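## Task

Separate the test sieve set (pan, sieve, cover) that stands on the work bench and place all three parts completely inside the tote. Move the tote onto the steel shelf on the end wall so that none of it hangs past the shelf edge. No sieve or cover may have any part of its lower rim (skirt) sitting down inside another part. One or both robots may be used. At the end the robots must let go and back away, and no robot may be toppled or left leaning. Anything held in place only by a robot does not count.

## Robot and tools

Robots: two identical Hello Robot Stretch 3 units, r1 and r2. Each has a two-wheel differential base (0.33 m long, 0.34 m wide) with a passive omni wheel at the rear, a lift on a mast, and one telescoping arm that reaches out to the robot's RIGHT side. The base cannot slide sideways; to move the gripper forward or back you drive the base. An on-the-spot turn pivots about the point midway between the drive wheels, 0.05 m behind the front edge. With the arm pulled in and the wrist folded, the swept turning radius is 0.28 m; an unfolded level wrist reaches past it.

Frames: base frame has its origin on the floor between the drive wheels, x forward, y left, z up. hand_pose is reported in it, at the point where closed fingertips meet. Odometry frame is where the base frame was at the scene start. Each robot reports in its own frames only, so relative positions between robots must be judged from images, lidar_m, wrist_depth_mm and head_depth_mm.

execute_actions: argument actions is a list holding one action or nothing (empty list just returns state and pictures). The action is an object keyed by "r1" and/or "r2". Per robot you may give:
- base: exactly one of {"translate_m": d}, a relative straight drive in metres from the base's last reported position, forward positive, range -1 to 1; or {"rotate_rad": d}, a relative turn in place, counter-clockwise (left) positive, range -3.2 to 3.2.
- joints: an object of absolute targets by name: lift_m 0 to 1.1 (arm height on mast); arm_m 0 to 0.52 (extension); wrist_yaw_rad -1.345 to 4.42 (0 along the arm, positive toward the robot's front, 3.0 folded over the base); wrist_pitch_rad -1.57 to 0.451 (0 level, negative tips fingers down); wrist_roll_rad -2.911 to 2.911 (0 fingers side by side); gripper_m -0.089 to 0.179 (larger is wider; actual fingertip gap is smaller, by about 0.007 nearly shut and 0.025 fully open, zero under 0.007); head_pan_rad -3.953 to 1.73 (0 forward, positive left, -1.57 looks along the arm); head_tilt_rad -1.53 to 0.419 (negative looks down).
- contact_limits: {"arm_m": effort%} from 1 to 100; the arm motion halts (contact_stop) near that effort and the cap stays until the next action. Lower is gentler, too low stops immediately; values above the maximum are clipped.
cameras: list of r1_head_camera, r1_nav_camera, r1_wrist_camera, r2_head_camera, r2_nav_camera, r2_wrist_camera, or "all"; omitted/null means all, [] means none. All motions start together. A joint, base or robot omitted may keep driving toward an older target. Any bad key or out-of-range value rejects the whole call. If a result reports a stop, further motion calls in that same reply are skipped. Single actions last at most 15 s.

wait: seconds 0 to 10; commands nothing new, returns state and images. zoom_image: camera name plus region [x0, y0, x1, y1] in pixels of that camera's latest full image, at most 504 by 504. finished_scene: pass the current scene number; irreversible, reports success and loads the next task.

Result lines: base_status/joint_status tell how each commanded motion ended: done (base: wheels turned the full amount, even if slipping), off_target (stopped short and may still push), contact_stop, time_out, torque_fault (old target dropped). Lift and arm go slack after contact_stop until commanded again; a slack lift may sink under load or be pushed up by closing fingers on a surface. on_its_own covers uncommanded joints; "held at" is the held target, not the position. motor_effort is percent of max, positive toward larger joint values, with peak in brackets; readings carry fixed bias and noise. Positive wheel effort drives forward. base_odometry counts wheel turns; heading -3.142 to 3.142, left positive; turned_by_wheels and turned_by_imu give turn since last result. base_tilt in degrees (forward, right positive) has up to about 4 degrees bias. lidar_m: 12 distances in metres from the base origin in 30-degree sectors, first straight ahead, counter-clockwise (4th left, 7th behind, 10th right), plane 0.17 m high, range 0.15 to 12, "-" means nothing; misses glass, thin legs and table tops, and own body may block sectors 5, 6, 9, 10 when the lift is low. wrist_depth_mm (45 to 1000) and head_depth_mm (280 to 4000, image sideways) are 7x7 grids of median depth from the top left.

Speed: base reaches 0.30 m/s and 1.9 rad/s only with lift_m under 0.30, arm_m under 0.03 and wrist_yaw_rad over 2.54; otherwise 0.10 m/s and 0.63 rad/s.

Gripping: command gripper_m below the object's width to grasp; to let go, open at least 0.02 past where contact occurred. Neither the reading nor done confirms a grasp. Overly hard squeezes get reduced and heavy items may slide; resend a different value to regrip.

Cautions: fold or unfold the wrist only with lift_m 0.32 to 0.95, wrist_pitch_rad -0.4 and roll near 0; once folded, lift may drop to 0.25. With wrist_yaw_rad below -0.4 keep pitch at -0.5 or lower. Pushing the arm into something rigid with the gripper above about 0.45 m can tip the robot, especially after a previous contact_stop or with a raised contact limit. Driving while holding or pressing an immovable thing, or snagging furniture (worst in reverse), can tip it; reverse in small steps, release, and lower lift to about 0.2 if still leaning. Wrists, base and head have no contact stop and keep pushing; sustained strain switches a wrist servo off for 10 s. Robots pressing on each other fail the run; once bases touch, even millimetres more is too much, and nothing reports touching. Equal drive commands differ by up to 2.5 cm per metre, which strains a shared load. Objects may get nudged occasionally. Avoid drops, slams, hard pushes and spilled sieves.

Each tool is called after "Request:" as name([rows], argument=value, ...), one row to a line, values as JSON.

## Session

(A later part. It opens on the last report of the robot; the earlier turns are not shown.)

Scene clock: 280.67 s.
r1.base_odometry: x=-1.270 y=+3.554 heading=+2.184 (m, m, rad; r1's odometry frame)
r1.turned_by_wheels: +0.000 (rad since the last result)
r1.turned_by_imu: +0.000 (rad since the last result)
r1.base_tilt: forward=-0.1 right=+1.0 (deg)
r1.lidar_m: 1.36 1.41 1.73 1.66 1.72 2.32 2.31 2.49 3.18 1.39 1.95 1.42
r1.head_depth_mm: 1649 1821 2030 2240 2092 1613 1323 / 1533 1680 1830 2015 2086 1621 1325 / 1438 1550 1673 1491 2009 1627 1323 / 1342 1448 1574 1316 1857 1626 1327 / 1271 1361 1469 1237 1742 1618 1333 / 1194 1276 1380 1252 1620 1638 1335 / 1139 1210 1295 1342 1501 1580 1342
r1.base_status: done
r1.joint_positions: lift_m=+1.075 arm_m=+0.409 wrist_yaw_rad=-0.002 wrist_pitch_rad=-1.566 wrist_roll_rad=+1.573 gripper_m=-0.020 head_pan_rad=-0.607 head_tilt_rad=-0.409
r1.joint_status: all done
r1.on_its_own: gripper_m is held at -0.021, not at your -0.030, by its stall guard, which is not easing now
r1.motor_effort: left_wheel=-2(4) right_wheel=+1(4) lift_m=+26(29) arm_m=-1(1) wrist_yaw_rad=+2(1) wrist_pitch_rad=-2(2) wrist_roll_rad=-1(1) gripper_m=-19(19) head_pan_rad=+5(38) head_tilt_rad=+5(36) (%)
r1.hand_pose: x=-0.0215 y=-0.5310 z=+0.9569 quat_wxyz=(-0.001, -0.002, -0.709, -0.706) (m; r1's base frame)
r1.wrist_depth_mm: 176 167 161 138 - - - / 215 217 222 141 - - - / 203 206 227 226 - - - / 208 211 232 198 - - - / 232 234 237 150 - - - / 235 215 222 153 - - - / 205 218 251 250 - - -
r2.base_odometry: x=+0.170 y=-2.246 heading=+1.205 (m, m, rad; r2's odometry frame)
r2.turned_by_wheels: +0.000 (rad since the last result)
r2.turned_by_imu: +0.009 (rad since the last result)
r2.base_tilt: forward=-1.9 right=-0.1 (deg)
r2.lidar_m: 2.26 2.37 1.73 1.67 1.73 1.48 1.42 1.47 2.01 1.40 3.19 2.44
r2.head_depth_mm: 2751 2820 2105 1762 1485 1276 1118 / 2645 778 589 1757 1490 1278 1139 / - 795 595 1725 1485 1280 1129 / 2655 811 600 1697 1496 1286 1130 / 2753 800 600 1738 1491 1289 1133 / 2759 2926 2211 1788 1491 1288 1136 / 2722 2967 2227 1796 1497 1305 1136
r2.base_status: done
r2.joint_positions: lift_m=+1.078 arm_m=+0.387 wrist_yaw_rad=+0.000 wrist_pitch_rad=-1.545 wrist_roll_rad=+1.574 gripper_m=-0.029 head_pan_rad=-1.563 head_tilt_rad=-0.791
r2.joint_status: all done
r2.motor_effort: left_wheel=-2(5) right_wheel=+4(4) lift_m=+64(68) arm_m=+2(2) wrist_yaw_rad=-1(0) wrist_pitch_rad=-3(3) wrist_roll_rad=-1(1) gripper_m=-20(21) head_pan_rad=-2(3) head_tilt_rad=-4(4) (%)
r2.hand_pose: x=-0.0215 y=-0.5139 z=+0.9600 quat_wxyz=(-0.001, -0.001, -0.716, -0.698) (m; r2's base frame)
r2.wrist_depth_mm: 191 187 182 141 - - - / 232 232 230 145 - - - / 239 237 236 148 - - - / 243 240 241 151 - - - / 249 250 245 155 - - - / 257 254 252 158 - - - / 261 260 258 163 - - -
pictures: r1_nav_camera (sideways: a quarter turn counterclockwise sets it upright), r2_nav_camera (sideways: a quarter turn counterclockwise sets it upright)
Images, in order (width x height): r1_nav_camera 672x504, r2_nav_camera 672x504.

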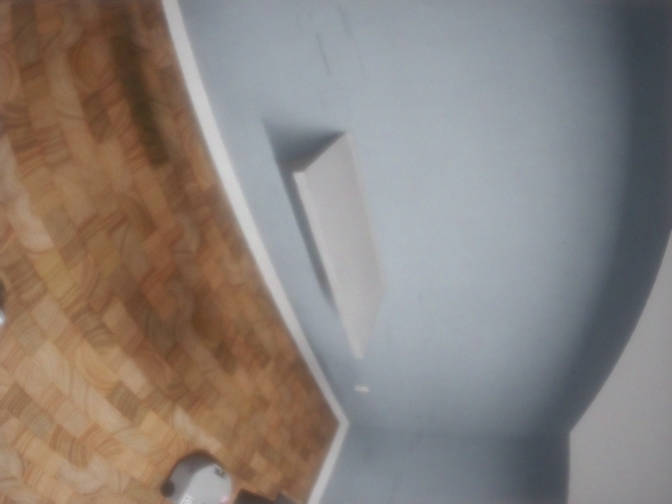

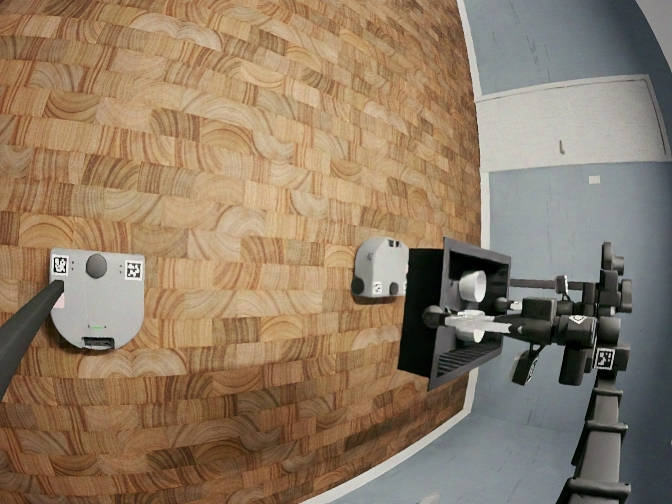

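Request:
execute_actions([
  {"r2":{"base":{"rotate_rad":-0.009}}},
], cameras=[])

Request:
execute_actions([
  {"r1":{"base":{"translate_m":0.7},"joints":{"head_pan_rad":-1.2,"head_tilt_rad":-0.6}},"r2":{"base":{"translate_m":-0.7}}},
], cameras=["r1_nav_camera","r1_head_camera"])

Scene clock: 286.30 s.
r1.base_odometry: x=-1.270 y=+3.554 heading=+2.184 (m, m, rad; r1's odometry frame)
r1.turned_by_wheels: +0.000 (rad since the last result)
r1.turned_by_imu: +0.000 (rad since the last result)
r1.base_tilt: forward=-0.1 right=+1.0 (deg)
r1.lidar_m: 1.36 1.42 1.72 1.66 1.72 2.33 2.31 2.49 3.19 1.39 1.95 1.42
r1.head_depth_mm: 1654 1813 2019 2239 2072 1622 1331 / 1538 1686 1813 1998 2072 1628 1327 / 1431 1556 1679 1492 2010 1624 1327 / 1348 1454 1577 1316 1861 1616 1322 / 1277 1360 1471 1239 1740 1629 1331 / 1203 1284 1374 1240 1623 1645 1337 / 1137 1209 1293 1337 1511 1579 1343
r1.base_status: not commanded
r1.joint_positions: lift_m=+1.075 arm_m=+0.409 wrist_yaw_rad=-0.002 wrist_pitch_rad=-1.565 wrist_roll_rad=+1.573 gripper_m=-0.020 head_pan_rad=-0.607 head_tilt_rad=-0.409
r1.joint_status: not commanded
r1.on_its_own: gripper_m is held at -0.021, not at your -0.030, by its stall guard, which is not easing now
r1.motor_effort: left_wheel=-2(2) right_wheel=+2(1) lift_m=+27(26) arm_m=-1(2) wrist_yaw_rad=+1(1) wrist_pitch_rad=-2(2) wrist_roll_rad=-1(1) gripper_m=-19(20) head_pan_rad=+4(3) head_tilt_rad=+5(5) (%)
r1.hand_pose: x=-0.0215 y=-0.5311 z=+0.9569 quat_wxyz=(-0.001, -0.002, -0.709, -0.705) (m; r1's base frame)
r1.wrist_depth_mm: 168 162 158 138 - - - / 217 216 221 142 - - - / 204 206 226 226 - - - / 209 212 231 201 - - - / 232 233 236 150 - - - / 235 214 222 154 - - - / 206 218 250 160 - - -
r2.base_odometry: x=+0.170 y=-2.246 heading=+1.196 (m, m, rad; r2's odometry frame)
r2.turned_by_wheels: -0.009 (rad since the last result)
r2.turned_by_imu: -0.008 (rad since the last result)
r2.base_tilt: forward=-1.9 right=-0.1 (deg)
r2.lidar_m: 2.25 2.40 1.73 1.66 1.72 1.48 1.42 1.47 1.99 1.39 3.18 2.44
r2.head_depth_mm: 2698 2805 2115 1752 1469 1279 1124 / 2619 779 592 1766 1488 1279 1129 / - 787 595 1737 1488 1286 1125 / 2637 807 596 1705 1493 1285 1125 / 2761 807 598 1739 1502 1288 1127 / 2709 2920 2215 1795 1504 1291 1140 / 2740 2934 2229 1785 1511 1299 1147
r2.base_status: done
r2.joint_positions: lift_m=+1.078 arm_m=+0.387 wrist_yaw_rad=+0.000 wrist_pitch_rad=-1.545 wrist_roll_rad=+1.574 gripper_m=-0.029 head_pan_rad=-1.563 head_tilt_rad=-0.791
r2.joint_status: not commanded
r2.motor_effort: left_wheel=-1(4) right_wheel=+2(4) lift_m=+64(64) arm_m=+2(2) wrist_yaw_rad=+0(1) wrist_pitch_rad=-3(3) wrist_roll_rad=-1(1) gripper_m=-20(20) head_pan_rad=-3(2) head_tilt_rad=-4(4) (%)
r2.hand_pose: x=-0.0215 y=-0.5140 z=+0.9600 quat_wxyz=(-0.001, -0.001, -0.716, -0.698) (m; r2's base frame)
r2.wrist_depth_mm: 177 180 181 141 - - - / 234 230 230 145 - - - / 239 238 237 232 - - - / 244 244 241 190 - - - / 251 249 247 155 - - - / 256 253 249 156 - - - / 261 258 258 163 - - -
pictures: none
No camera images: the call's "cameras" was empty. Leave "cameras" out to get every camera's image.

Scene clock: 294.80 s.
r1.base_odometry: x=-1.673 y=+4.126 heading=+2.184 (m, m, rad; r1's odometry frame)
r1.turned_by_wheels: +0.000 (rad since the last result)
r1.turned_by_imu: -0.001 (rad since the last result)
r1.base_tilt: forward=-0.1 right=+1.0 (deg)
r1.lidar_m: 0.67 0.70 0.95 1.66 1.73 2.35 2.98 3.10 3.20 1.39 0.95 0.70
r1.head_depth_mm: 2523 2783 847 590 1585 1397 1191 / 2484 2805 2889 674 1638 1405 1199 / 1775 2034 1223 962 1700 1407 1198 / 1383 1529 1232 891 749 1401 1197 / 1134 1233 1217 898 707 610 1198 / 967 1033 1080 904 706 581 1201 / 839 889 940 902 709 601 1181
r1.base_status: done
r1.joint_positions: lift_m=+1.075 arm_m=+0.409 wrist_yaw_rad=-0.002 wrist_pitch_rad=-1.561 wrist_roll_rad=+1.573 gripper_m=-0.020 head_pan_rad=-1.193 head_tilt_rad=-0.592
r1.joint_status: all done
r1.on_its_own: gripper_m is held at -0.021, not at your -0.030, by its stall guard, which is not easing now
r1.motor_effort: left_wheel=-1(2) right_wheel=+1(5) lift_m=+26(26) arm_m=-2(2) wrist_yaw_rad=+1(2) wrist_pitch_rad=-4(4) wrist_roll_rad=-1(1) gripper_m=-20(20) head_pan_rad=-2(34) head_tilt_rad=-5(26) (%)
r1.hand_pose: x=-0.0215 y=-0.5323 z=+0.9568 quat_wxyz=(-0.001, -0.002, -0.710, -0.704) (m; r1's base frame)
r1.wrist_depth_mm: 175 166 161 138 - - - / 216 218 222 141 - - - / 203 206 225 225 - - - / 210 212 232 148 - - - / 233 235 236 151 - - - / 235 216 225 154 - - - / 208 219 249 204 - - -
r2.base_odometry: x=-0.087 y=-2.898 heading=+1.196 (m, m, rad; r2's odometry frame)
r2.turned_by_wheels: +0.000 (rad since the last result)
r2.turned_by_imu: +0.007 (rad since the last result)
r2.base_tilt: forward=-1.9 right=-0.1 (deg)
r2.lidar_m: 2.93 2.36 1.73 1.66 1.04 0.75 0.73 0.75 1.02 1.40 3.19 3.08
r2.head_depth_mm: 2240 1144 904 1720 1483 1276 1120 / 2640 779 592 1772 1486 1276 1127 / - 790 597 1714 1489 1283 1129 / 2677 809 600 1673 1486 1284 1129 / 2732 785 599 1728 1500 1287 1132 / 2713 2938 2222 1806 1502 1285 1134 / 2757 2867 2229 1799 1511 1298 1132
r2.base_status: done
r2.joint_positions: lift_m=+1.078 arm_m=+0.387 wrist_yaw_rad=+0.000 wrist_pitch_rad=-1.540 wrist_roll_rad=+1.574 gripper_m=-0.029 head_pan_rad=-1.563 head_tilt_rad=-0.791
r2.joint_status: not commanded
r2.motor_effort: left_wheel=-2(4) right_wheel=+3(5) lift_m=+64(64) arm_m=+2(2) wrist_yaw_rad=+1(0) wrist_pitch_rad=-5(5) wrist_roll_rad=-1(1) gripper_m=-20(20) head_pan_rad=-3(2) head_tilt_rad=-4(4) (%)
r2.hand_pose: x=-0.0215 y=-0.5153 z=+0.9599 quat_wxyz=(-0.001, -0.001, -0.718, -0.696) (m; r2's base frame)
r2.wrist_depth_mm: 184 184 183 142 - - - / 234 232 230 145 - - - / 238 238 236 148 - - - / 245 245 237 186 - - - / 250 249 247 154 - - - / 256 254 250 158 - - - / 264 260 258 163 - - -
pictures: r1_head_camera (sideways: a quarter turn clockwise sets it upright), r1_nav_camera (sideways: a quarter turn counterclockwise sets it upright)
Images, in order (width x height): r1_head_camera 896x504, r1_nav_camera 672x504.

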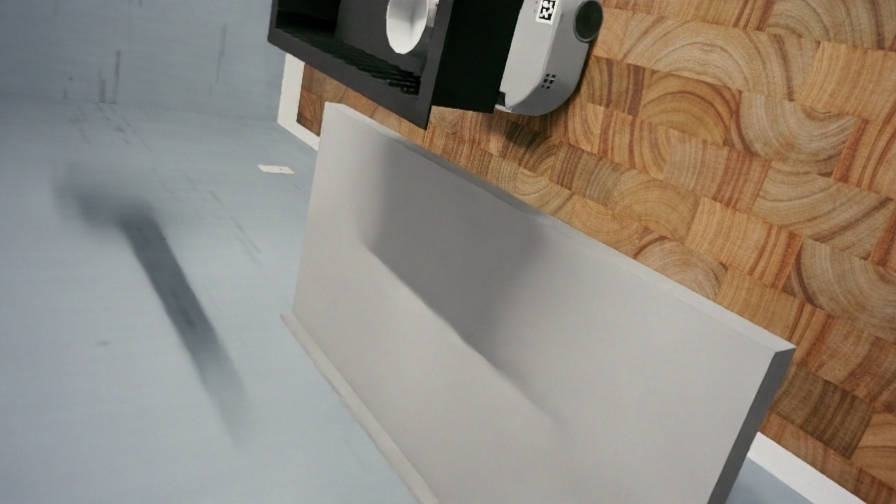

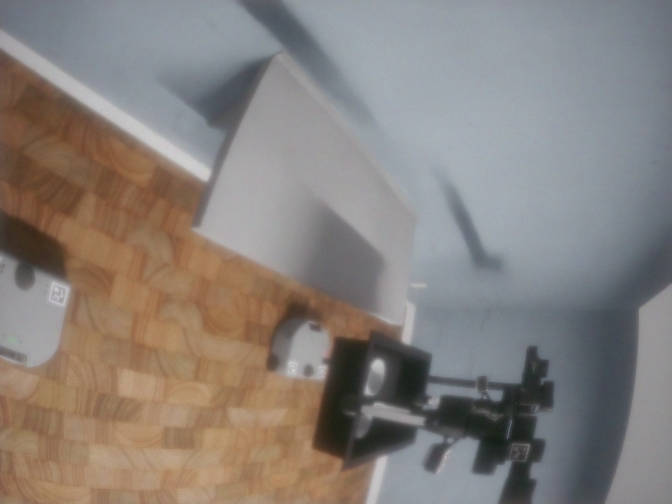

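Request:
execute_actions([
  {"r1":{"base":{"translate_m":0.39},"joints":{"arm_m":0.413}},"r2":{"base":{"translate_m":-0.39}}},
], cameras=[])

Request:
execute_actions([
  {"r1":{"base":{"translate_m":0.035}},"r2":{"base":{"rotate_rad":-0.08},"joints":{"wrist_yaw_rad":0.08,"arm_m":0.389}}},
], cameras=[])

Request:
execute_actions([
  {"r1":{"base":{"translate_m":0.042},"joints":{"head_pan_rad":-1.57,"head_tilt_rad":-0.8}},"r2":{"base":{"rotate_rad":-0.08},"joints":{"wrist_yaw_rad":0.16,"arm_m":0.393}}},
], cameras=["r1_nav_camera","r1_head_camera"])

Scene clock: 305.67 s.
r1.base_odometry: x=-1.897 y=+4.445 heading=+2.184 (m, m, rad; r1's odometry frame)
r1.turned_by_wheels: +0.000 (rad since the last result)
r1.turned_by_imu: +0.000 (rad since the last result)
r1.base_tilt: forward=+0.0 right=+1.0 (deg)
r1.lidar_m: 0.28 0.29 0.40 1.08 1.73 2.35 3.36 3.50 3.20 1.13 0.41 0.29
r1.head_depth_mm: 1667 2287 849 592 697 576 491 / 1003 1202 1179 792 700 577 493 / 721 818 956 892 702 576 503 / 562 619 693 788 704 578 527 / 460 498 545 598 646 580 789 / 389 417 449 485 530 554 635 / 338 358 381 407 437 474 515
r1.base_status: done
r1.joint_positions: lift_m=+1.075 arm_m=+0.413 wrist_yaw_rad=-0.002 wrist_pitch_rad=-1.561 wrist_roll_rad=+1.573 gripper_m=-0.020 head_pan_rad=-1.193 head_tilt_rad=-0.592
r1.joint_status: all done
r1.on_its_own: gripper_m is held at -0.021, not at your -0.030, by its stall guard, which is not easing now
r1.motor_effort: left_wheel=-2(3) right_wheel=+2(6) lift_m=+26(27) arm_m=+4(4) wrist_yaw_rad=+1(2) wrist_pitch_rad=-4(4) wrist_roll_rad=-1(1) gripper_m=-20(19) head_pan_rad=-3(3) head_tilt_rad=-5(5) (%)
r1.hand_pose: x=-0.0215 y=-0.5358 z=+0.9568 quat_wxyz=(-0.002, -0.002, -0.710, -0.704) (m; r1's base frame)
r1.wrist_depth_mm: 178 168 160 138 - - - / 216 217 221 141 347 348 - / 202 207 226 145 356 357 - / 209 210 232 197 361 364 - / 233 235 236 150 368 375 - / 237 214 219 154 381 380 830 / 208 219 251 246 388 395 607
r2.base_odometry: x=-0.230 y=-3.260 heading=+1.195 (m, m, rad; r2's odometry frame)
r2.turned_by_wheels: +0.000 (rad since the last result)
r2.turned_by_imu: +0.004 (rad since the last result)
r2.base_tilt: forward=-1.9 right=-0.1 (deg)
r2.lidar_m: 3.33 2.36 1.72 1.36 0.49 0.35 0.34 0.35 0.48 1.31 3.20 3.47
r2.head_depth_mm: 1070 1047 850 710 598 975 1081 / 1615 775 591 717 602 1212 1131 / - 797 595 715 606 1212 1129 / 2624 807 597 718 605 559 1127 / 2758 798 599 743 606 558 1131 / 2739 2883 2197 1793 1498 1302 1133 / 2735 2921 2232 1781 1510 1297 1135
r2.base_status: done
r2.joint_positions: lift_m=+1.078 arm_m=+0.387 wrist_yaw_rad=+0.000 wrist_pitch_rad=-1.545 wrist_roll_rad=+1.574 gripper_m=-0.029 head_pan_rad=-1.563 head_tilt_rad=-0.791
r2.joint_status: not commanded
r2.motor_effort: left_wheel=-2(7) right_wheel=+4(5) lift_m=+64(64) arm_m=+2(2) wrist_yaw_rad=+0(0) wrist_pitch_rad=-3(5) wrist_roll_rad=-1(1) gripper_m=-20(20) head_pan_rad=-3(2) head_tilt_rad=-4(4) (%)
r2.hand_pose: x=-0.0215 y=-0.5141 z=+0.9600 quat_wxyz=(-0.001, -0.001, -0.716, -0.698) (m; r2's base frame)
r2.wrist_depth_mm: 190 188 179 142 335 336 837 / 231 233 231 145 340 347 - / 239 235 235 148 354 347 - / 243 241 241 151 359 362 - / 249 247 245 154 370 365 - / 256 255 252 158 376 381 - / 261 262 260 162 - - -
pictures: none
No camera images: the call's "cameras" was empty. Leave "cameras" out to get every camera's image.

Scene clock: 307.53 s.
r1.base_odometry: x=-1.918 y=+4.474 heading=+2.183 (m, m, rad; r1's odometry frame)
r1.turned_by_wheels: +0.000 (rad since the last result)
r1.turned_by_imu: +0.000 (rad since the last result)
r1.base_tilt: forward=-0.2 right=+1.0 (deg)
r1.lidar_m: 0.25 0.26 0.35 0.94 1.73 2.35 3.40 3.53 3.19 0.99 0.35 0.26
r1.head_depth_mm: 1436 2001 850 593 698 575 492 / 869 1054 1106 708 700 577 492 / 624 714 828 853 698 578 503 / 487 537 601 682 681 580 526 / 399 432 472 520 578 568 697 / 338 361 388 420 458 502 553 / 296 310 331 353 379 411 447
r1.base_status: done
r1.joint_positions: lift_m=+1.075 arm_m=+0.413 wrist_yaw_rad=-0.001 wrist_pitch_rad=-1.563 wrist_roll_rad=+1.573 gripper_m=-0.020 head_pan_rad=-1.193 head_tilt_rad=-0.592
r1.joint_status: not commanded
r1.on_its_own: gripper_m is held at -0.021, not at your -0.030, by its stall guard, which is not easing now
r1.motor_effort: left_wheel=-1(6) right_wheel=+1(6) lift_m=+26(26) arm_m=+4(4) wrist_yaw_rad=+0(2) wrist_pitch_rad=-3(4) wrist_roll_rad=-1(1) gripper_m=-20(20) head_pan_rad=-3(3) head_tilt_rad=-5(5) (%)
r1.hand_pose: x=-0.0215 y=-0.5354 z=+0.9568 quat_wxyz=(-0.001, -0.002, -0.710, -0.704) (m; r1's base frame)
r1.wrist_depth_mm: 168 153 158 138 341 343 - / 217 218 222 154 347 349 - / 203 207 227 225 353 356 - / 209 210 230 148 365 366 - / 232 233 236 150 368 373 - / 236 214 224 154 378 382 748 / 212 219 250 249 389 393 550
r2.base_odometry: x=-0.230 y=-3.260 heading=+1.116 (m, m, rad; r2's odometry frame)
r2.turned_by_wheels: -0.080 (rad since the last result)
r2.turned_by_imu: -0.079 (rad since the last result)
r2.base_tilt: forward=-1.9 right=-0.1 (deg)
r2.lidar_m: 3.31 2.57 1.76 1.65 0.53 0.37 0.34 0.35 0.45 1.01 3.15 4.04
r2.head_depth_mm: 830 866 823 715 599 895 1030 / 1134 768 603 711 601 1210 1129 / - 809 603 717 602 1214 1128 / 1394 814 597 720 605 557 1134 / 2670 803 593 723 607 557 1132 / 2664 2879 2213 1745 1429 1245 1134 / 2678 2880 2240 1805 1504 1295 1138
r2.base_status: done
r2.joint_positions: lift_m=+1.078 arm_m=+0.389 wrist_yaw_rad=+0.078 wrist_pitch_rad=-1.543 wrist_roll_rad=+1.571 gripper_m=-0.029 head_pan_rad=-1.563 head_tilt_rad=-0.791
r2.joint_status: all done
r2.motor_effort: left_wheel=+2(5) right_wheel=-1(4) lift_m=+64(64) arm_m=+2(3) wrist_yaw_rad=+1(5) wrist_pitch_rad=-4(4) wrist_roll_rad=+0(1) gripper_m=-20(20) head_pan_rad=-2(2) head_tilt_rad=-4(4) (%)
r2.hand_pose: x=-0.0229 y=-0.5165 z=+0.9600 quat_wxyz=(+0.027, +0.028, -0.716, -0.697) (m; r2's base frame)
r2.wrist_depth_mm: 183 182 181 142 339 335 723 / 232 232 230 144 344 341 - / 238 237 235 148 351 348 - / 243 241 241 190 359 359 - / 250 247 243 155 367 362 - / 257 254 254 157 372 378 - / 261 260 262 163 - 380 -
pictures: none
No camera images: the call's "cameras" was empty. Leave "cameras" out to get every camera's image.

Scene clock: 308.87 s.
r1.base_odometry: x=-1.942 y=+4.508 heading=+2.183 (m, m, rad; r1's odometry frame)
r1.turned_by_wheels: +0.000 (rad since the last result)
r1.turned_by_imu: +0.000 (rad since the last result)
r1.base_tilt: forward=-0.2 right=+1.0 (deg)
r1.lidar_m: 0.21 0.22 0.29 0.79 1.73 2.35 3.44 3.55 3.19 0.83 0.30 0.22
r1.head_depth_mm: 2700 2654 823 698 591 543 1113 / 2583 774 610 701 593 546 1117 / - 839 614 701 594 548 1122 / 2575 843 617 703 596 547 1116 / 1258 766 789 706 597 551 1101 / 743 747 753 691 599 553 787 / 528 529 531 534 537 529 549
r1.base_status: done
r1.joint_positions: lift_m=+1.075 arm_m=+0.413 wrist_yaw_rad=-0.001 wrist_pitch_rad=-1.559 wrist_roll_rad=+1.571 gripper_m=-0.020 head_pan_rad=-1.563 head_tilt_rad=-0.790
r1.joint_status: all done
r1.on_its_own: gripper_m is held at -0.021, not at your -0.030, by its stall guard, which is not easing now
r1.motor_effort: left_wheel=-1(5) right_wheel=+0(6) lift_m=+26(27) arm_m=+3(4) wrist_yaw_rad=+1(0) wrist_pitch_rad=-5(5) wrist_roll_rad=+0(1) gripper_m=-21(19) head_pan_rad=-3(26) head_tilt_rad=-6(27) (%)
r1.hand_pose: x=-0.0215 y=-0.5363 z=+0.9568 quat_wxyz=(+0.000, -0.001, -0.711, -0.703) (m; r1's base frame)
r1.wrist_depth_mm: 169 163 158 138 338 340 - / 218 218 220 154 341 349 - / 204 207 227 144 351 355 - / 210 211 231 148 362 365 - / 234 233 238 150 365 375 - / 236 216 222 154 377 379 655 / 213 221 249 249 389 390 483
r2.base_odometry: x=-0.230 y=-3.260 heading=+1.036 (m, m, rad; r2's odometry frame)
r2.turned_by_wheels: -0.080 (rad since the last result)
r2.turned_by_imu: -0.079 (rad since the last result)
r2.base_tilt: forward=-1.9 right=-0.1 (deg)
r2.lidar_m: 3.31 2.85 1.82 1.66 0.59 0.38 0.34 0.34 0.42 0.83 3.11 3.76
r2.head_depth_mm: 680 725 750 709 600 871 984 / 868 818 618 710 601 1193 1124 / - 787 615 717 603 1214 1130 / 1830 815 598 718 603 557 1129 / 2662 810 597 721 607 556 1133 / 2672 2785 896 739 621 556 1135 / 2637 2844 2203 1803 1516 1285 1142
r2.base_status: done
r2.joint_positions: lift_m=+1.078 arm_m=+0.393 wrist_yaw_rad=+0.159 wrist_pitch_rad=-1.539 wrist_roll_rad=+1.571 gripper_m=-0.029 head_pan_rad=-1.563 head_tilt_rad=-0.791
r2.joint_status: all done
r2.motor_effort: left_wheel=+2(8) right_wheel=-1(5) lift_m=+64(64) arm_m=+2(4) wrist_yaw_rad=+0(2) wrist_pitch_rad=-6(7) wrist_roll_rad=+0(1) gripper_m=-20(20) head_pan_rad=-2(3) head_tilt_rad=-4(4) (%)
r2.hand_pose: x=-0.0241 y=-0.5217 z=+0.9599 quat_wxyz=(+0.056, +0.057, -0.716, -0.694) (m; r2's base frame)
r2.wrist_depth_mm: 183 183 182 141 339 333 563 / 233 231 229 144 343 341 - / 238 236 235 233 351 351 - / 244 243 241 187 364 355 - / 251 249 246 154 362 367 - / 257 254 250 157 378 377 - / 262 260 257 164 388 384 -
pictures: r1_head_camera (sideways: a quarter turn clockwise sets it upright), r1_nav_camera (sideways: a quarter turn counterclockwise sets it upright)
Images, in order (width x height): r1_head_camera 896x504, r1_nav_camera 672x504.

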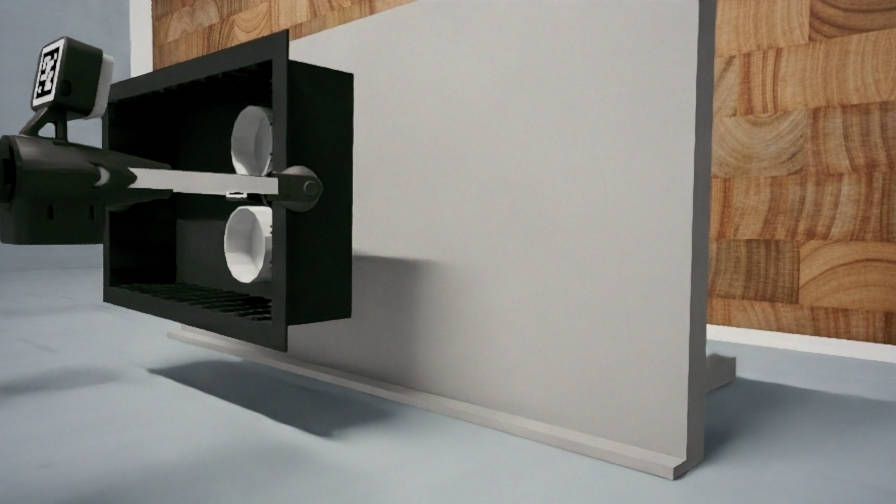

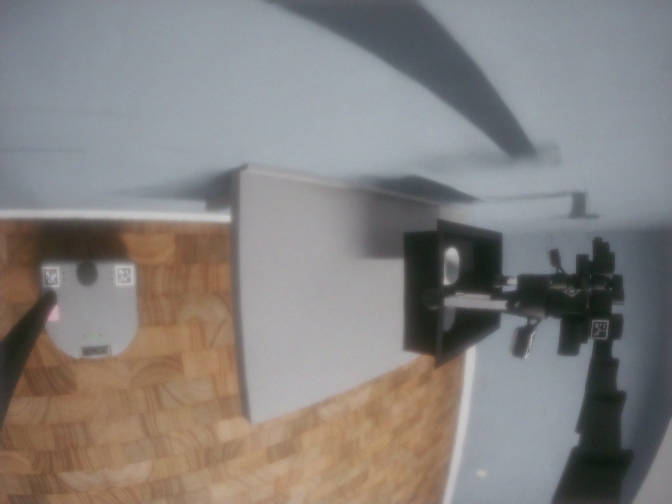

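Request:
execute_actions([
  {"r1":{"joints":{"lift_m":0.968}},"r2":{"joints":{"lift_m":0.976}}},
], cameras=[])

Scene clock: 317.67 s.
r1.base_odometry: x=-1.942 y=+4.508 heading=+2.183 (m, m, rad; r1's odometry frame)
r1.turned_by_wheels: +0.000 (rad since the last result)
r1.turned_by_imu: +0.000 (rad since the last result)
r1.base_tilt: forward=-0.2 right=+0.8 (deg)
r1.lidar_m: 0.21 0.22 0.29 0.80 1.73 2.35 3.44 3.57 3.19 0.84 0.30 0.22
r1.head_depth_mm: - 2538 907 696 592 542 1109 / - 2797 755 681 593 545 1113 / - - 780 685 595 547 1120 / 2575 950 787 687 595 547 1119 / 1261 1062 785 696 598 550 1104 / 744 748 753 690 599 554 786 / 526 529 531 534 538 530 545
r1.base_status: not commanded
r1.joint_positions: lift_m=+0.968 arm_m=+0.413 wrist_yaw_rad=-0.001 wrist_pitch_rad=-1.559 wrist_roll_rad=+1.571 gripper_m=-0.020 head_pan_rad=-1.563 head_tilt_rad=-0.790
r1.joint_status: all done
r1.on_its_own: gripper_m is held at -0.021, not at your -0.030, by its stall guard, which is not easing now
r1.motor_effort: left_wheel=-1(1) right_wheel=+1(1) lift_m=+16(26) arm_m=+4(3) wrist_yaw_rad=+0(0) wrist_pitch_rad=-5(5) wrist_roll_rad=+0(0) gripper_m=-20(20) head_pan_rad=-3(1) head_tilt_rad=-7(7) (%)
r1.hand_pose: x=-0.0215 y=-0.5363 z=+0.8504 quat_wxyz=(+0.000, -0.001, -0.711, -0.703) (m; r1's base frame)
r1.wrist_depth_mm: 168 154 158 138 236 237 240 / 215 216 221 154 242 242 246 / 203 206 226 145 246 249 250 / 204 211 230 148 252 253 258 / 232 232 236 151 257 261 263 / 233 214 225 154 265 267 269 / 204 217 249 250 271 271 277
r2.base_odometry: x=-0.230 y=-3.260 heading=+1.036 (m, m, rad; r2's odometry frame)
r2.turned_by_wheels: +0.000 (rad since the last result)
r2.turned_by_imu: +0.001 (rad since the last result)
r2.base_tilt: forward=-1.9 right=-0.1 (deg)
r2.lidar_m: 3.32 2.86 1.82 1.65 0.59 0.37 0.34 0.34 0.42 0.83 3.10 3.80
r2.head_depth_mm: - 749 762 710 600 869 983 / - 875 756 694 602 1191 1130 / - - 825 679 604 1215 1128 / 758 1048 838 667 605 558 1135 / 1342 1462 804 679 605 556 1130 / 2724 2911 924 747 623 555 1137 / 2655 2851 2207 1798 1508 1296 1137
r2.base_status: not commanded
r2.joint_positions: lift_m=+0.977 arm_m=+0.393 wrist_yaw_rad=+0.159 wrist_pitch_rad=-1.539 wrist_roll_rad=+1.571 gripper_m=-0.029 head_pan_rad=-1.563 head_tilt_rad=-0.791
r2.joint_status: all done
r2.motor_effort: left_wheel=+2(2) right_wheel=-1(1) lift_m=+20(61) arm_m=+2(2) wrist_yaw_rad=+0(0) wrist_pitch_rad=-6(6) wrist_roll_rad=+0(0) gripper_m=-20(20) head_pan_rad=-3(3) head_tilt_rad=-4(4) (%)
r2.hand_pose: x=-0.0241 y=-0.5217 z=+0.8585 quat_wxyz=(+0.056, +0.057, -0.716, -0.694) (m; r2's base frame)
r2.wrist_depth_mm: 183 183 182 141 239 239 238 / 234 233 232 145 246 242 240 / 242 239 235 231 249 250 247 / 246 245 240 188 254 254 253 / 255 250 247 155 263 261 262 / 260 256 254 157 268 269 262 / 267 263 257 163 278 274 273
pictures: none
No camera images: the call's "cameras" was empty. Leave "cameras" out to get every camera's image.

Request:
execute_actions([
  {"r1":{"joints":{"lift_m":0.957}},"r2":{"joints":{"lift_m":0.966}}},
], cameras=[])

Scene clock: 322.93 s.
r1.base_odometry: x=-1.942 y=+4.508 heading=+2.183 (m, m, rad; r1's odometry frame)
r1.turned_by_wheels: +0.000 (rad since the last result)
r1.turned_by_imu: +0.000 (rad since the last result)
r1.base_tilt: forward=-0.2 right=+1.0 (deg)
r1.lidar_m: 0.21 0.21 0.29 0.79 1.73 2.36 3.47 3.57 3.19 0.84 0.30 0.22
r1.head_depth_mm: - 2569 911 699 591 543 1113 / - 1936 781 680 591 544 1114 / - - 798 684 595 545 1118 / 2602 2197 802 687 596 549 1117 / 1260 1063 790 694 597 549 1110 / 745 748 753 689 599 554 784 / 526 529 531 535 536 531 549
r1.base_status: not commanded
r1.joint_positions: lift_m=+0.957 arm_m=+0.413 wrist_yaw_rad=-0.001 wrist_pitch_rad=-1.559 wrist_roll_rad=+1.571 gripper_m=-0.020 head_pan_rad=-1.563 head_tilt_rad=-0.790
r1.joint_status: all done
r1.on_its_own: gripper_m is held at -0.021, not at your -0.030, by its stall guard, which is not easing now
r1.motor_effort: left_wheel=-1(1) right_wheel=+1(0) lift_m=+16(16) arm_m=+4(4) wrist_yaw_rad=+0(1) wrist_pitch_rad=-5(5) wrist_roll_rad=+0(0) gripper_m=-20(20) head_pan_rad=-3(3) head_tilt_rad=-6(6) (%)
r1.hand_pose: x=-0.0215 y=-0.5363 z=+0.8394 quat_wxyz=(+0.000, -0.001, -0.711, -0.703) (m; r1's base frame)
r1.wrist_depth_mm: 168 154 158 138 225 227 230 / 214 217 221 153 229 234 234 / 203 206 226 145 236 239 241 / 204 211 231 148 240 243 246 / 230 233 235 151 246 249 251 / 233 212 225 154 252 254 254 / 203 218 247 247 257 261 263
r2.base_odometry: x=-0.230 y=-3.260 heading=+1.036 (m, m, rad; r2's odometry frame)
r2.turned_by_wheels: +0.000 (rad since the last result)
r2.turned_by_imu: +0.001 (rad since the last result)
r2.base_tilt: forward=-1.9 right=-0.1 (deg)
r2.lidar_m: 3.31 2.84 1.82 1.65 0.59 0.37 0.34 0.34 0.42 0.83 3.11 3.81
r2.head_depth_mm: - 777 761 710 598 867 983 / - 886 784 690 601 1193 1124 / - - 838 683 601 1210 1122 / 770 1156 848 682 604 558 1126 / 2568 1474 818 683 605 555 1132 / 2690 2853 922 742 622 556 1134 / 2637 2848 2213 1809 1497 1298 1135
r2.base_status: not commanded
r2.joint_positions: lift_m=+0.967 arm_m=+0.393 wrist_yaw_rad=+0.159 wrist_pitch_rad=-1.539 wrist_roll_rad=+1.571 gripper_m=-0.029 head_pan_rad=-1.563 head_tilt_rad=-0.791
r2.joint_status: all done
r2.motor_effort: left_wheel=+2(1) right_wheel=-1(1) lift_m=+20(20) arm_m=+2(2) wrist_yaw_rad=+0(0) wrist_pitch_rad=-6(6) wrist_roll_rad=+0(0) gripper_m=-20(20) head_pan_rad=-2(3) head_tilt_rad=-4(4) (%)
r2.hand_pose: x=-0.0241 y=-0.5217 z=+0.8485 quat_wxyz=(+0.056, +0.057, -0.716, -0.694) (m; r2's base frame)
r2.wrist_depth_mm: 182 184 183 141 231 229 227 / 237 234 230 144 234 234 232 / 242 239 236 230 243 240 236 / 249 243 241 186 247 246 242 / 255 249 248 155 252 250 248 / 259 257 253 157 256 259 253 / 265 263 262 175 267 261 259
pictures: none
No camera images: the call's "cameras" was empty. Leave "cameras" out to get every camera's image.

Essentially down.

Request:
execute_actions([
  {"r1":{"joints":{"lift_m":0.953}},"r2":{"joints":{"lift_m":0.962}}},
], cameras=[])

Request:
execute_actions([
  {"r1":{"joints":{"gripper_m":0.08}},"r2":{"joints":{"gripper_m":0.08}}},
], cameras=[])

Request:
execute_actions([
  {"r1":{"joints":{"lift_m":1.07}},"r2":{"joints":{"lift_m":1.07}}},
], cameras=[])

Request:
execute_actions([
  {"r1":{"joints":{"arm_m":0.05}},"r2":{"joints":{"arm_m":0.05}}},
], cameras=["r1_head_camera","r2_head_camera"])

Scene clock: 330.23 s.
r1.base_odometry: x=-1.942 y=+4.508 heading=+2.183 (m, m, rad; r1's odometry frame)
r1.turned_by_wheels: +0.000 (rad since the last result)
r1.turned_by_imu: +0.000 (rad since the last result)
r1.base_tilt: forward=-0.1 right=+0.9 (deg)
r1.lidar_m: 0.21 0.22 0.29 0.80 1.73 2.35 3.43 3.56 3.19 0.83 0.30 0.22
r1.head_depth_mm: - 2576 910 697 590 545 1113 / - 1089 782 681 592 546 1114 / - - 838 683 595 547 1113 / 2549 2197 828 686 595 547 1119 / 1260 1060 791 697 597 549 1102 / 741 748 751 689 598 555 784 / 528 529 532 534 537 529 548
r1.base_status: not commanded
r1.joint_positions: lift_m=+0.953 arm_m=+0.413 wrist_yaw_rad=-0.001 wrist_pitch_rad=-1.559 wrist_roll_rad=+1.571 gripper_m=-0.020 head_pan_rad=-1.563 head_tilt_rad=-0.790
r1.joint_status: all done
r1.on_its_own: gripper_m is held at -0.021, not at your -0.030, by its stall guard, which is not easing now
r1.motor_effort: left_wheel=-2(1) right_wheel=+1(1) lift_m=+13(15) arm_m=+3(3) wrist_yaw_rad=+0(1) wrist_pitch_rad=-5(5) wrist_roll_rad=+1(0) gripper_m=-21(19) head_pan_rad=-3(3) head_tilt_rad=-6(6) (%)
r1.hand_pose: x=-0.0215 y=-0.5363 z=+0.8356 quat_wxyz=(+0.000, -0.001, -0.711, -0.703) (m; r1's base frame)
r1.wrist_depth_mm: 167 154 157 138 222 223 226 / 216 215 221 154 228 229 232 / 201 206 224 144 231 235 234 / 204 209 231 147 236 239 242 / 231 233 235 149 242 245 247 / 234 212 223 153 248 252 252 / 205 216 246 158 255 257 260
r2.base_odometry: x=-0.230 y=-3.260 heading=+1.036 (m, m, rad; r2's odometry frame)
r2.turned_by_wheels: +0.000 (rad since the last result)
r2.turned_by_imu: +0.001 (rad since the last result)
r2.base_tilt: forward=-1.9 right=-0.1 (deg)
r2.lidar_m: 3.33 2.85 1.82 1.66 0.59 0.38 0.34 0.34 0.42 0.83 3.11 3.80
r2.head_depth_mm: - 780 763 708 600 870 983 / - 864 781 678 600 1196 1134 / - - 836 682 602 1206 1124 / 769 1162 851 680 603 560 1136 / 1345 1471 832 684 607 556 1133 / 2692 2911 927 744 624 556 1134 / 2651 2873 2204 1786 1510 1299 1141
r2.base_status: not commanded
r2.joint_positions: lift_m=+0.963 arm_m=+0.393 wrist_yaw_rad=+0.159 wrist_pitch_rad=-1.539 wrist_roll_rad=+1.571 gripper_m=-0.029 head_pan_rad=-1.563 head_tilt_rad=-0.791
r2.joint_status: all done
r2.motor_effort: left_wheel=+0(1) right_wheel=-1(1) lift_m=+19(21) arm_m=+2(2) wrist_yaw_rad=+0(1) wrist_pitch_rad=-6(6) wrist_roll_rad=+0(0) gripper_m=-20(21) head_pan_rad=-2(3) head_tilt_rad=-4(4) (%)
r2.hand_pose: x=-0.0241 y=-0.5217 z=+0.8445 quat_wxyz=(+0.056, +0.057, -0.716, -0.694) (m; r2's base frame)
r2.wrist_depth_mm: 184 185 184 141 226 225 222 / 236 233 228 144 231 229 229 / 241 239 234 148 236 236 233 / 247 243 241 186 242 239 238 / 251 249 246 153 249 246 245 / 261 256 253 158 252 254 249 / 266 263 260 164 263 258 257
pictures: none
No camera images: the call's "cameras" was empty. Leave "cameras" out to get every camera's image.

Scene clock: 331.83 s.
r1.base_odometry: x=-1.942 y=+4.508 heading=+2.183 (m, m, rad; r1's odometry frame)
r1.turned_by_wheels: +0.000 (rad since the last result)
r1.turned_by_imu: +0.000 (rad since the last result)
r1.base_tilt: forward=-0.2 right=+0.9 (deg)
r1.lidar_m: 0.21 0.21 0.29 0.80 1.73 2.35 3.44 3.57 3.19 0.83 0.30 0.22
r1.head_depth_mm: - 2591 908 697 590 544 1115 / - 1097 779 681 594 545 1116 / - - 841 677 593 546 1124 / 2540 2215 830 686 596 548 1120 / 1268 1056 795 695 597 551 1102 / 745 748 753 690 599 555 783 / 528 529 531 533 537 530 548
r1.base_status: not commanded
r1.joint_positions: lift_m=+0.953 arm_m=+0.413 wrist_yaw_rad=-0.001 wrist_pitch_rad=-1.559 wrist_roll_rad=+1.571 gripper_m=+0.080 head_pan_rad=-1.563 head_tilt_rad=-0.790
r1.joint_status: all done
r1.motor_effort: left_wheel=-1(1) right_wheel=+0(1) lift_m=+13(13) arm_m=+3(3) wrist_yaw_rad=+1(1) wrist_pitch_rad=-5(5) wrist_roll_rad=+0(0) gripper_m=+0(80) head_pan_rad=-2(3) head_tilt_rad=-6(6) (%)
r1.hand_pose: x=-0.0215 y=-0.5364 z=+0.8355 quat_wxyz=(+0.000, -0.001, -0.711, -0.703) (m; r1's base frame)
r1.wrist_depth_mm: 168 155 158 137 222 223 224 / 216 217 220 140 226 229 231 / 202 205 226 143 232 233 236 / 205 210 230 146 237 238 241 / 231 232 235 150 241 245 249 / 215 214 244 153 - 251 253 / 204 217 245 163 256 256 261
r2.base_odometry: x=-0.230 y=-3.260 heading=+1.036 (m, m, rad; r2's odometry frame)
r2.turned_by_wheels: +0.000 (rad since the last result)
r2.turned_by_imu: +0.000 (rad since the last result)
r2.base_tilt: forward=-1.9 right=-0.1 (deg)
r2.lidar_m: 3.30 2.85 1.82 1.66 0.59 0.38 0.34 0.34 0.42 0.83 3.12 3.79
r2.head_depth_mm: - 779 759 713 599 870 984 / - 867 785 680 600 1201 1127 / - - 838 680 603 1212 1121 / 769 1162 852 680 606 560 1128 / 2569 1476 828 684 606 555 1131 / 2681 2914 922 746 620 556 1133 / 2666 2841 2208 1798 1505 1302 1140
r2.base_status: not commanded
r2.joint_positions: lift_m=+0.963 arm_m=+0.393 wrist_yaw_rad=+0.159 wrist_pitch_rad=-1.541 wrist_roll_rad=+1.571 gripper_m=+0.080 head_pan_rad=-1.563 head_tilt_rad=-0.791
r2.joint_status: all done
r2.motor_effort: left_wheel=+1(2) right_wheel=-1(1) lift_m=+19(19) arm_m=+2(2) wrist_yaw_rad=+2(0) wrist_pitch_rad=-5(6) wrist_roll_rad=+0(0) gripper_m=+1(89) head_pan_rad=-2(2) head_tilt_rad=-4(4) (%)
r2.hand_pose: x=-0.0242 y=-0.5212 z=+0.8445 quat_wxyz=(+0.056, +0.057, -0.715, -0.695) (m; r2's base frame)
r2.wrist_depth_mm: 183 184 186 144 226 225 222 / 235 236 234 148 232 229 228 / 243 241 238 151 235 235 232 / 249 248 243 185 243 241 239 / 256 254 250 199 249 246 246 / 262 259 256 181 256 251 250 / 269 264 264 171 261 259 257
pictures: none
No camera images: the call's "cameras" was empty. Leave "cameras" out to get every camera's image.

Scene clock: 333.73 s.
r1.base_odometry: x=-1.942 y=+4.508 heading=+2.183 (m, m, rad; r1's odometry frame)
r1.turned_by_wheels: +0.000 (rad since the last result)
r1.turned_by_imu: +0.000 (rad since the last result)
r1.base_tilt: forward=-0.1 right=+0.9 (deg)
r1.lidar_m: 0.21 0.21 0.29 0.80 1.73 2.35 3.44 3.55 3.20 0.84 0.30 0.22
r1.head_depth_mm: 2641 2643 908 697 589 544 1109 / 2681 1051 782 682 593 546 1118 / - 933 805 682 594 546 1118 / 2642 956 831 688 595 547 1118 / 1258 1057 794 696 597 550 1098 / 746 748 755 689 600 555 784 / 526 527 530 534 536 530 545
r1.base_status: not commanded
r1.joint_positions: lift_m=+1.070 arm_m=+0.413 wrist_yaw_rad=-0.001 wrist_pitch_rad=-1.560 wrist_roll_rad=+1.571 gripper_m=+0.080 head_pan_rad=-1.563 head_tilt_rad=-0.790
r1.joint_status: all done
r1.motor_effort: left_wheel=-1(0) right_wheel=+0(0) lift_m=+24(25) arm_m=+3(3) wrist_yaw_rad=+1(1) wrist_pitch_rad=-5(5) wrist_roll_rad=+0(0) gripper_m=+0(1) head_pan_rad=-4(3) head_tilt_rad=-7(6) (%)
r1.hand_pose: x=-0.0215 y=-0.5362 z=+0.9519 quat_wxyz=(+0.000, -0.001, -0.711, -0.703) (m; r1's base frame)
r1.wrist_depth_mm: 319 324 328 327 333 334 - / 329 319 302 336 340 344 - / 336 336 337 345 347 348 - / 340 339 350 349 352 360 - / 350 349 354 356 363 370 - / 353 357 362 363 - 377 658 / 279 282 286 375 380 390 488
r2.base_odometry: x=-0.230 y=-3.260 heading=+1.036 (m, m, rad; r2's odometry frame)
r2.turned_by_wheels: +0.000 (rad since the last result)
r2.turned_by_imu: +0.000 (rad since the last result)
r2.base_tilt: forward=-1.9 right=-0.1 (deg)
r2.lidar_m: 3.32 2.85 1.82 1.65 0.59 0.38 0.34 0.34 0.42 0.83 3.10 3.78
r2.head_depth_mm: 681 725 760 712 600 872 985 / 857 953 797 677 602 1195 1127 / - 1123 832 680 604 1223 1126 / 1755 1016 854 682 605 559 1126 / 2703 1472 832 683 606 554 1133 / 2724 2920 921 745 619 556 1132 / 2678 2828 2248 1806 1517 1298 1136
r2.base_status: not commanded
r2.joint_positions: lift_m=+1.069 arm_m=+0.393 wrist_yaw_rad=+0.159 wrist_pitch_rad=-1.542 wrist_roll_rad=+1.571 gripper_m=+0.080 head_pan_rad=-1.563 head_tilt_rad=-0.791
r2.joint_status: all done
r2.motor_effort: left_wheel=+2(1) right_wheel=-1(1) lift_m=+61(64) arm_m=+2(2) wrist_yaw_rad=+0(1) wrist_pitch_rad=-4(5) wrist_roll_rad=+0(0) gripper_m=+1(1) head_pan_rad=-2(2) head_tilt_rad=-4(4) (%)
r2.hand_pose: x=-0.0242 y=-0.5210 z=+0.9511 quat_wxyz=(+0.056, +0.057, -0.715, -0.695) (m; r2's base frame)
r2.wrist_depth_mm: 253 251 249 249 328 330 520 / 343 340 342 268 336 330 - / 329 353 350 341 343 339 - / 359 358 358 351 354 349 - / 348 372 365 363 361 358 - / 356 379 369 362 367 365 - / 300 301 290 304 382 377 -
pictures: none
No camera images: the call's "cameras" was empty. Leave "cameras" out to get every camera's image.

Scene clock: 337.60 s.
r1.base_odometry: x=-1.942 y=+4.508 heading=+2.183 (m, m, rad; r1's odometry frame)
r1.turned_by_wheels: +0.000 (rad since the last result)
r1.turned_by_imu: +0.000 (rad since the last result)
r1.base_tilt: forward=-0.2 right=+0.9 (deg)
r1.lidar_m: 0.21 0.22 0.29 0.79 1.73 2.35 3.44 3.55 3.20 0.83 0.30 0.22
r1.head_depth_mm: - - - - 591 544 1108 / - - - - - 870 1115 / 2645 - - - - 546 1077 / 2632 962 872 - 578 548 1117 / 1261 1062 797 695 598 549 1106 / 742 748 754 690 600 555 784 / 526 528 530 534 539 530 546
r1.base_status: not commanded
r1.joint_positions: lift_m=+1.070 arm_m=+0.050 wrist_yaw_rad=+0.000 wrist_pitch_rad=-1.561 wrist_roll_rad=+1.571 gripper_m=+0.080 head_pan_rad=-1.563 head_tilt_rad=-0.790
r1.joint_status: all done
r1.motor_effort: left_wheel=+0(0) right_wheel=+0(1) lift_m=+24(24) arm_m=-2(4) wrist_yaw_rad=+0(2) wrist_pitch_rad=-4(5) wrist_roll_rad=+0(0) gripper_m=+0(0) head_pan_rad=-3(4) head_tilt_rad=-6(6) (%)
r1.hand_pose: x=-0.0215 y=-0.1734 z=+0.9519 quat_wxyz=(+0.000, +0.000, -0.710, -0.704) (m; r1's base frame)
r1.wrist_depth_mm: 323 325 330 - - - - / 331 331 340 - - - - / 337 342 344 - - - - / 344 348 351 - - - - / 353 356 380 927 - - - / 358 365 569 627 - 651 653 / 371 373 377 469 475 481 482
r2.base_odometry: x=-0.230 y=-3.260 heading=+1.036 (m, m, rad; r2's odometry frame)
r2.turned_by_wheels: +0.000 (rad since the last result)
r2.turned_by_imu: +0.001 (rad since the last result)
r2.base_tilt: forward=-2.0 right=-0.2 (deg)
r2.lidar_m: 3.33 2.86 1.82 1.65 0.59 0.37 0.34 0.34 0.42 0.83 3.11 3.81
r2.head_depth_mm: - - - - 599 868 988 / - - - - - 1134 1109 / - - - - - 1212 1109 / 2013 1159 856 - 579 559 1131 / 2653 1485 833 684 605 557 1133 / 2707 2921 927 745 622 556 1137 / 2658 2856 2224 1787 1505 1302 1139
r2.base_status: not commanded
r2.joint_positions: lift_m=+1.069 arm_m=+0.050 wrist_yaw_rad=+0.159 wrist_pitch_rad=-1.543 wrist_roll_rad=+1.571 gripper_m=+0.080 head_pan_rad=-1.563 head_tilt_rad=-0.791
r2.joint_status: all done
r2.motor_effort: left_wheel=+2(2) right_wheel=-1(1) lift_m=+61(61) arm_m=-1(0) wrist_yaw_rad=+1(0) wrist_pitch_rad=-4(4) wrist_roll_rad=+0(0) gripper_m=+1(1) head_pan_rad=-3(2) head_tilt_rad=-4(4) (%)
r2.hand_pose: x=-0.0243 y=-0.1782 z=+0.9511 quat_wxyz=(+0.056, +0.057, -0.714, -0.695) (m; r2's base frame)
r2.wrist_depth_mm: 346 337 350 803 835 822 846 / 347 348 352 - - - - / 352 355 354 - - - - / 362 356 364 - - - - / 371 367 370 - - - - / 382 379 - - - - - / - 389 - - - - -
pictures: r1_head_camera (sideways: a quarter turn clockwise sets it upright), r2_head_camera (sideways: a quarter turn clockwise sets it upright)
Images, in order (width x height): r1_head_camera 896x504, r2_head_camera 896x504.

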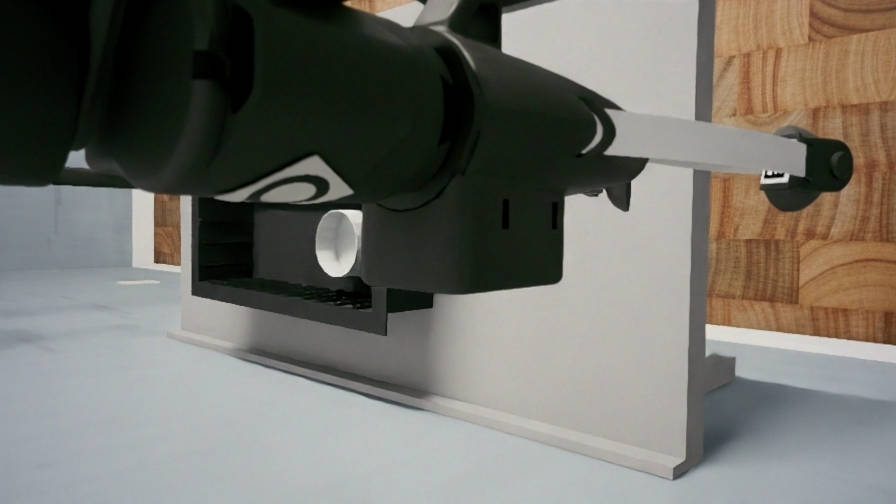

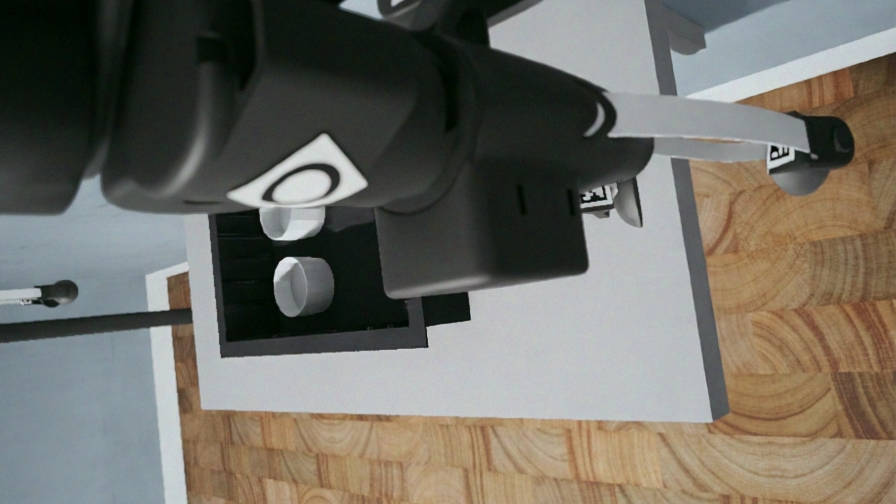

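Request:
finished_scene(scene=2)

The scene is finished: the task was done.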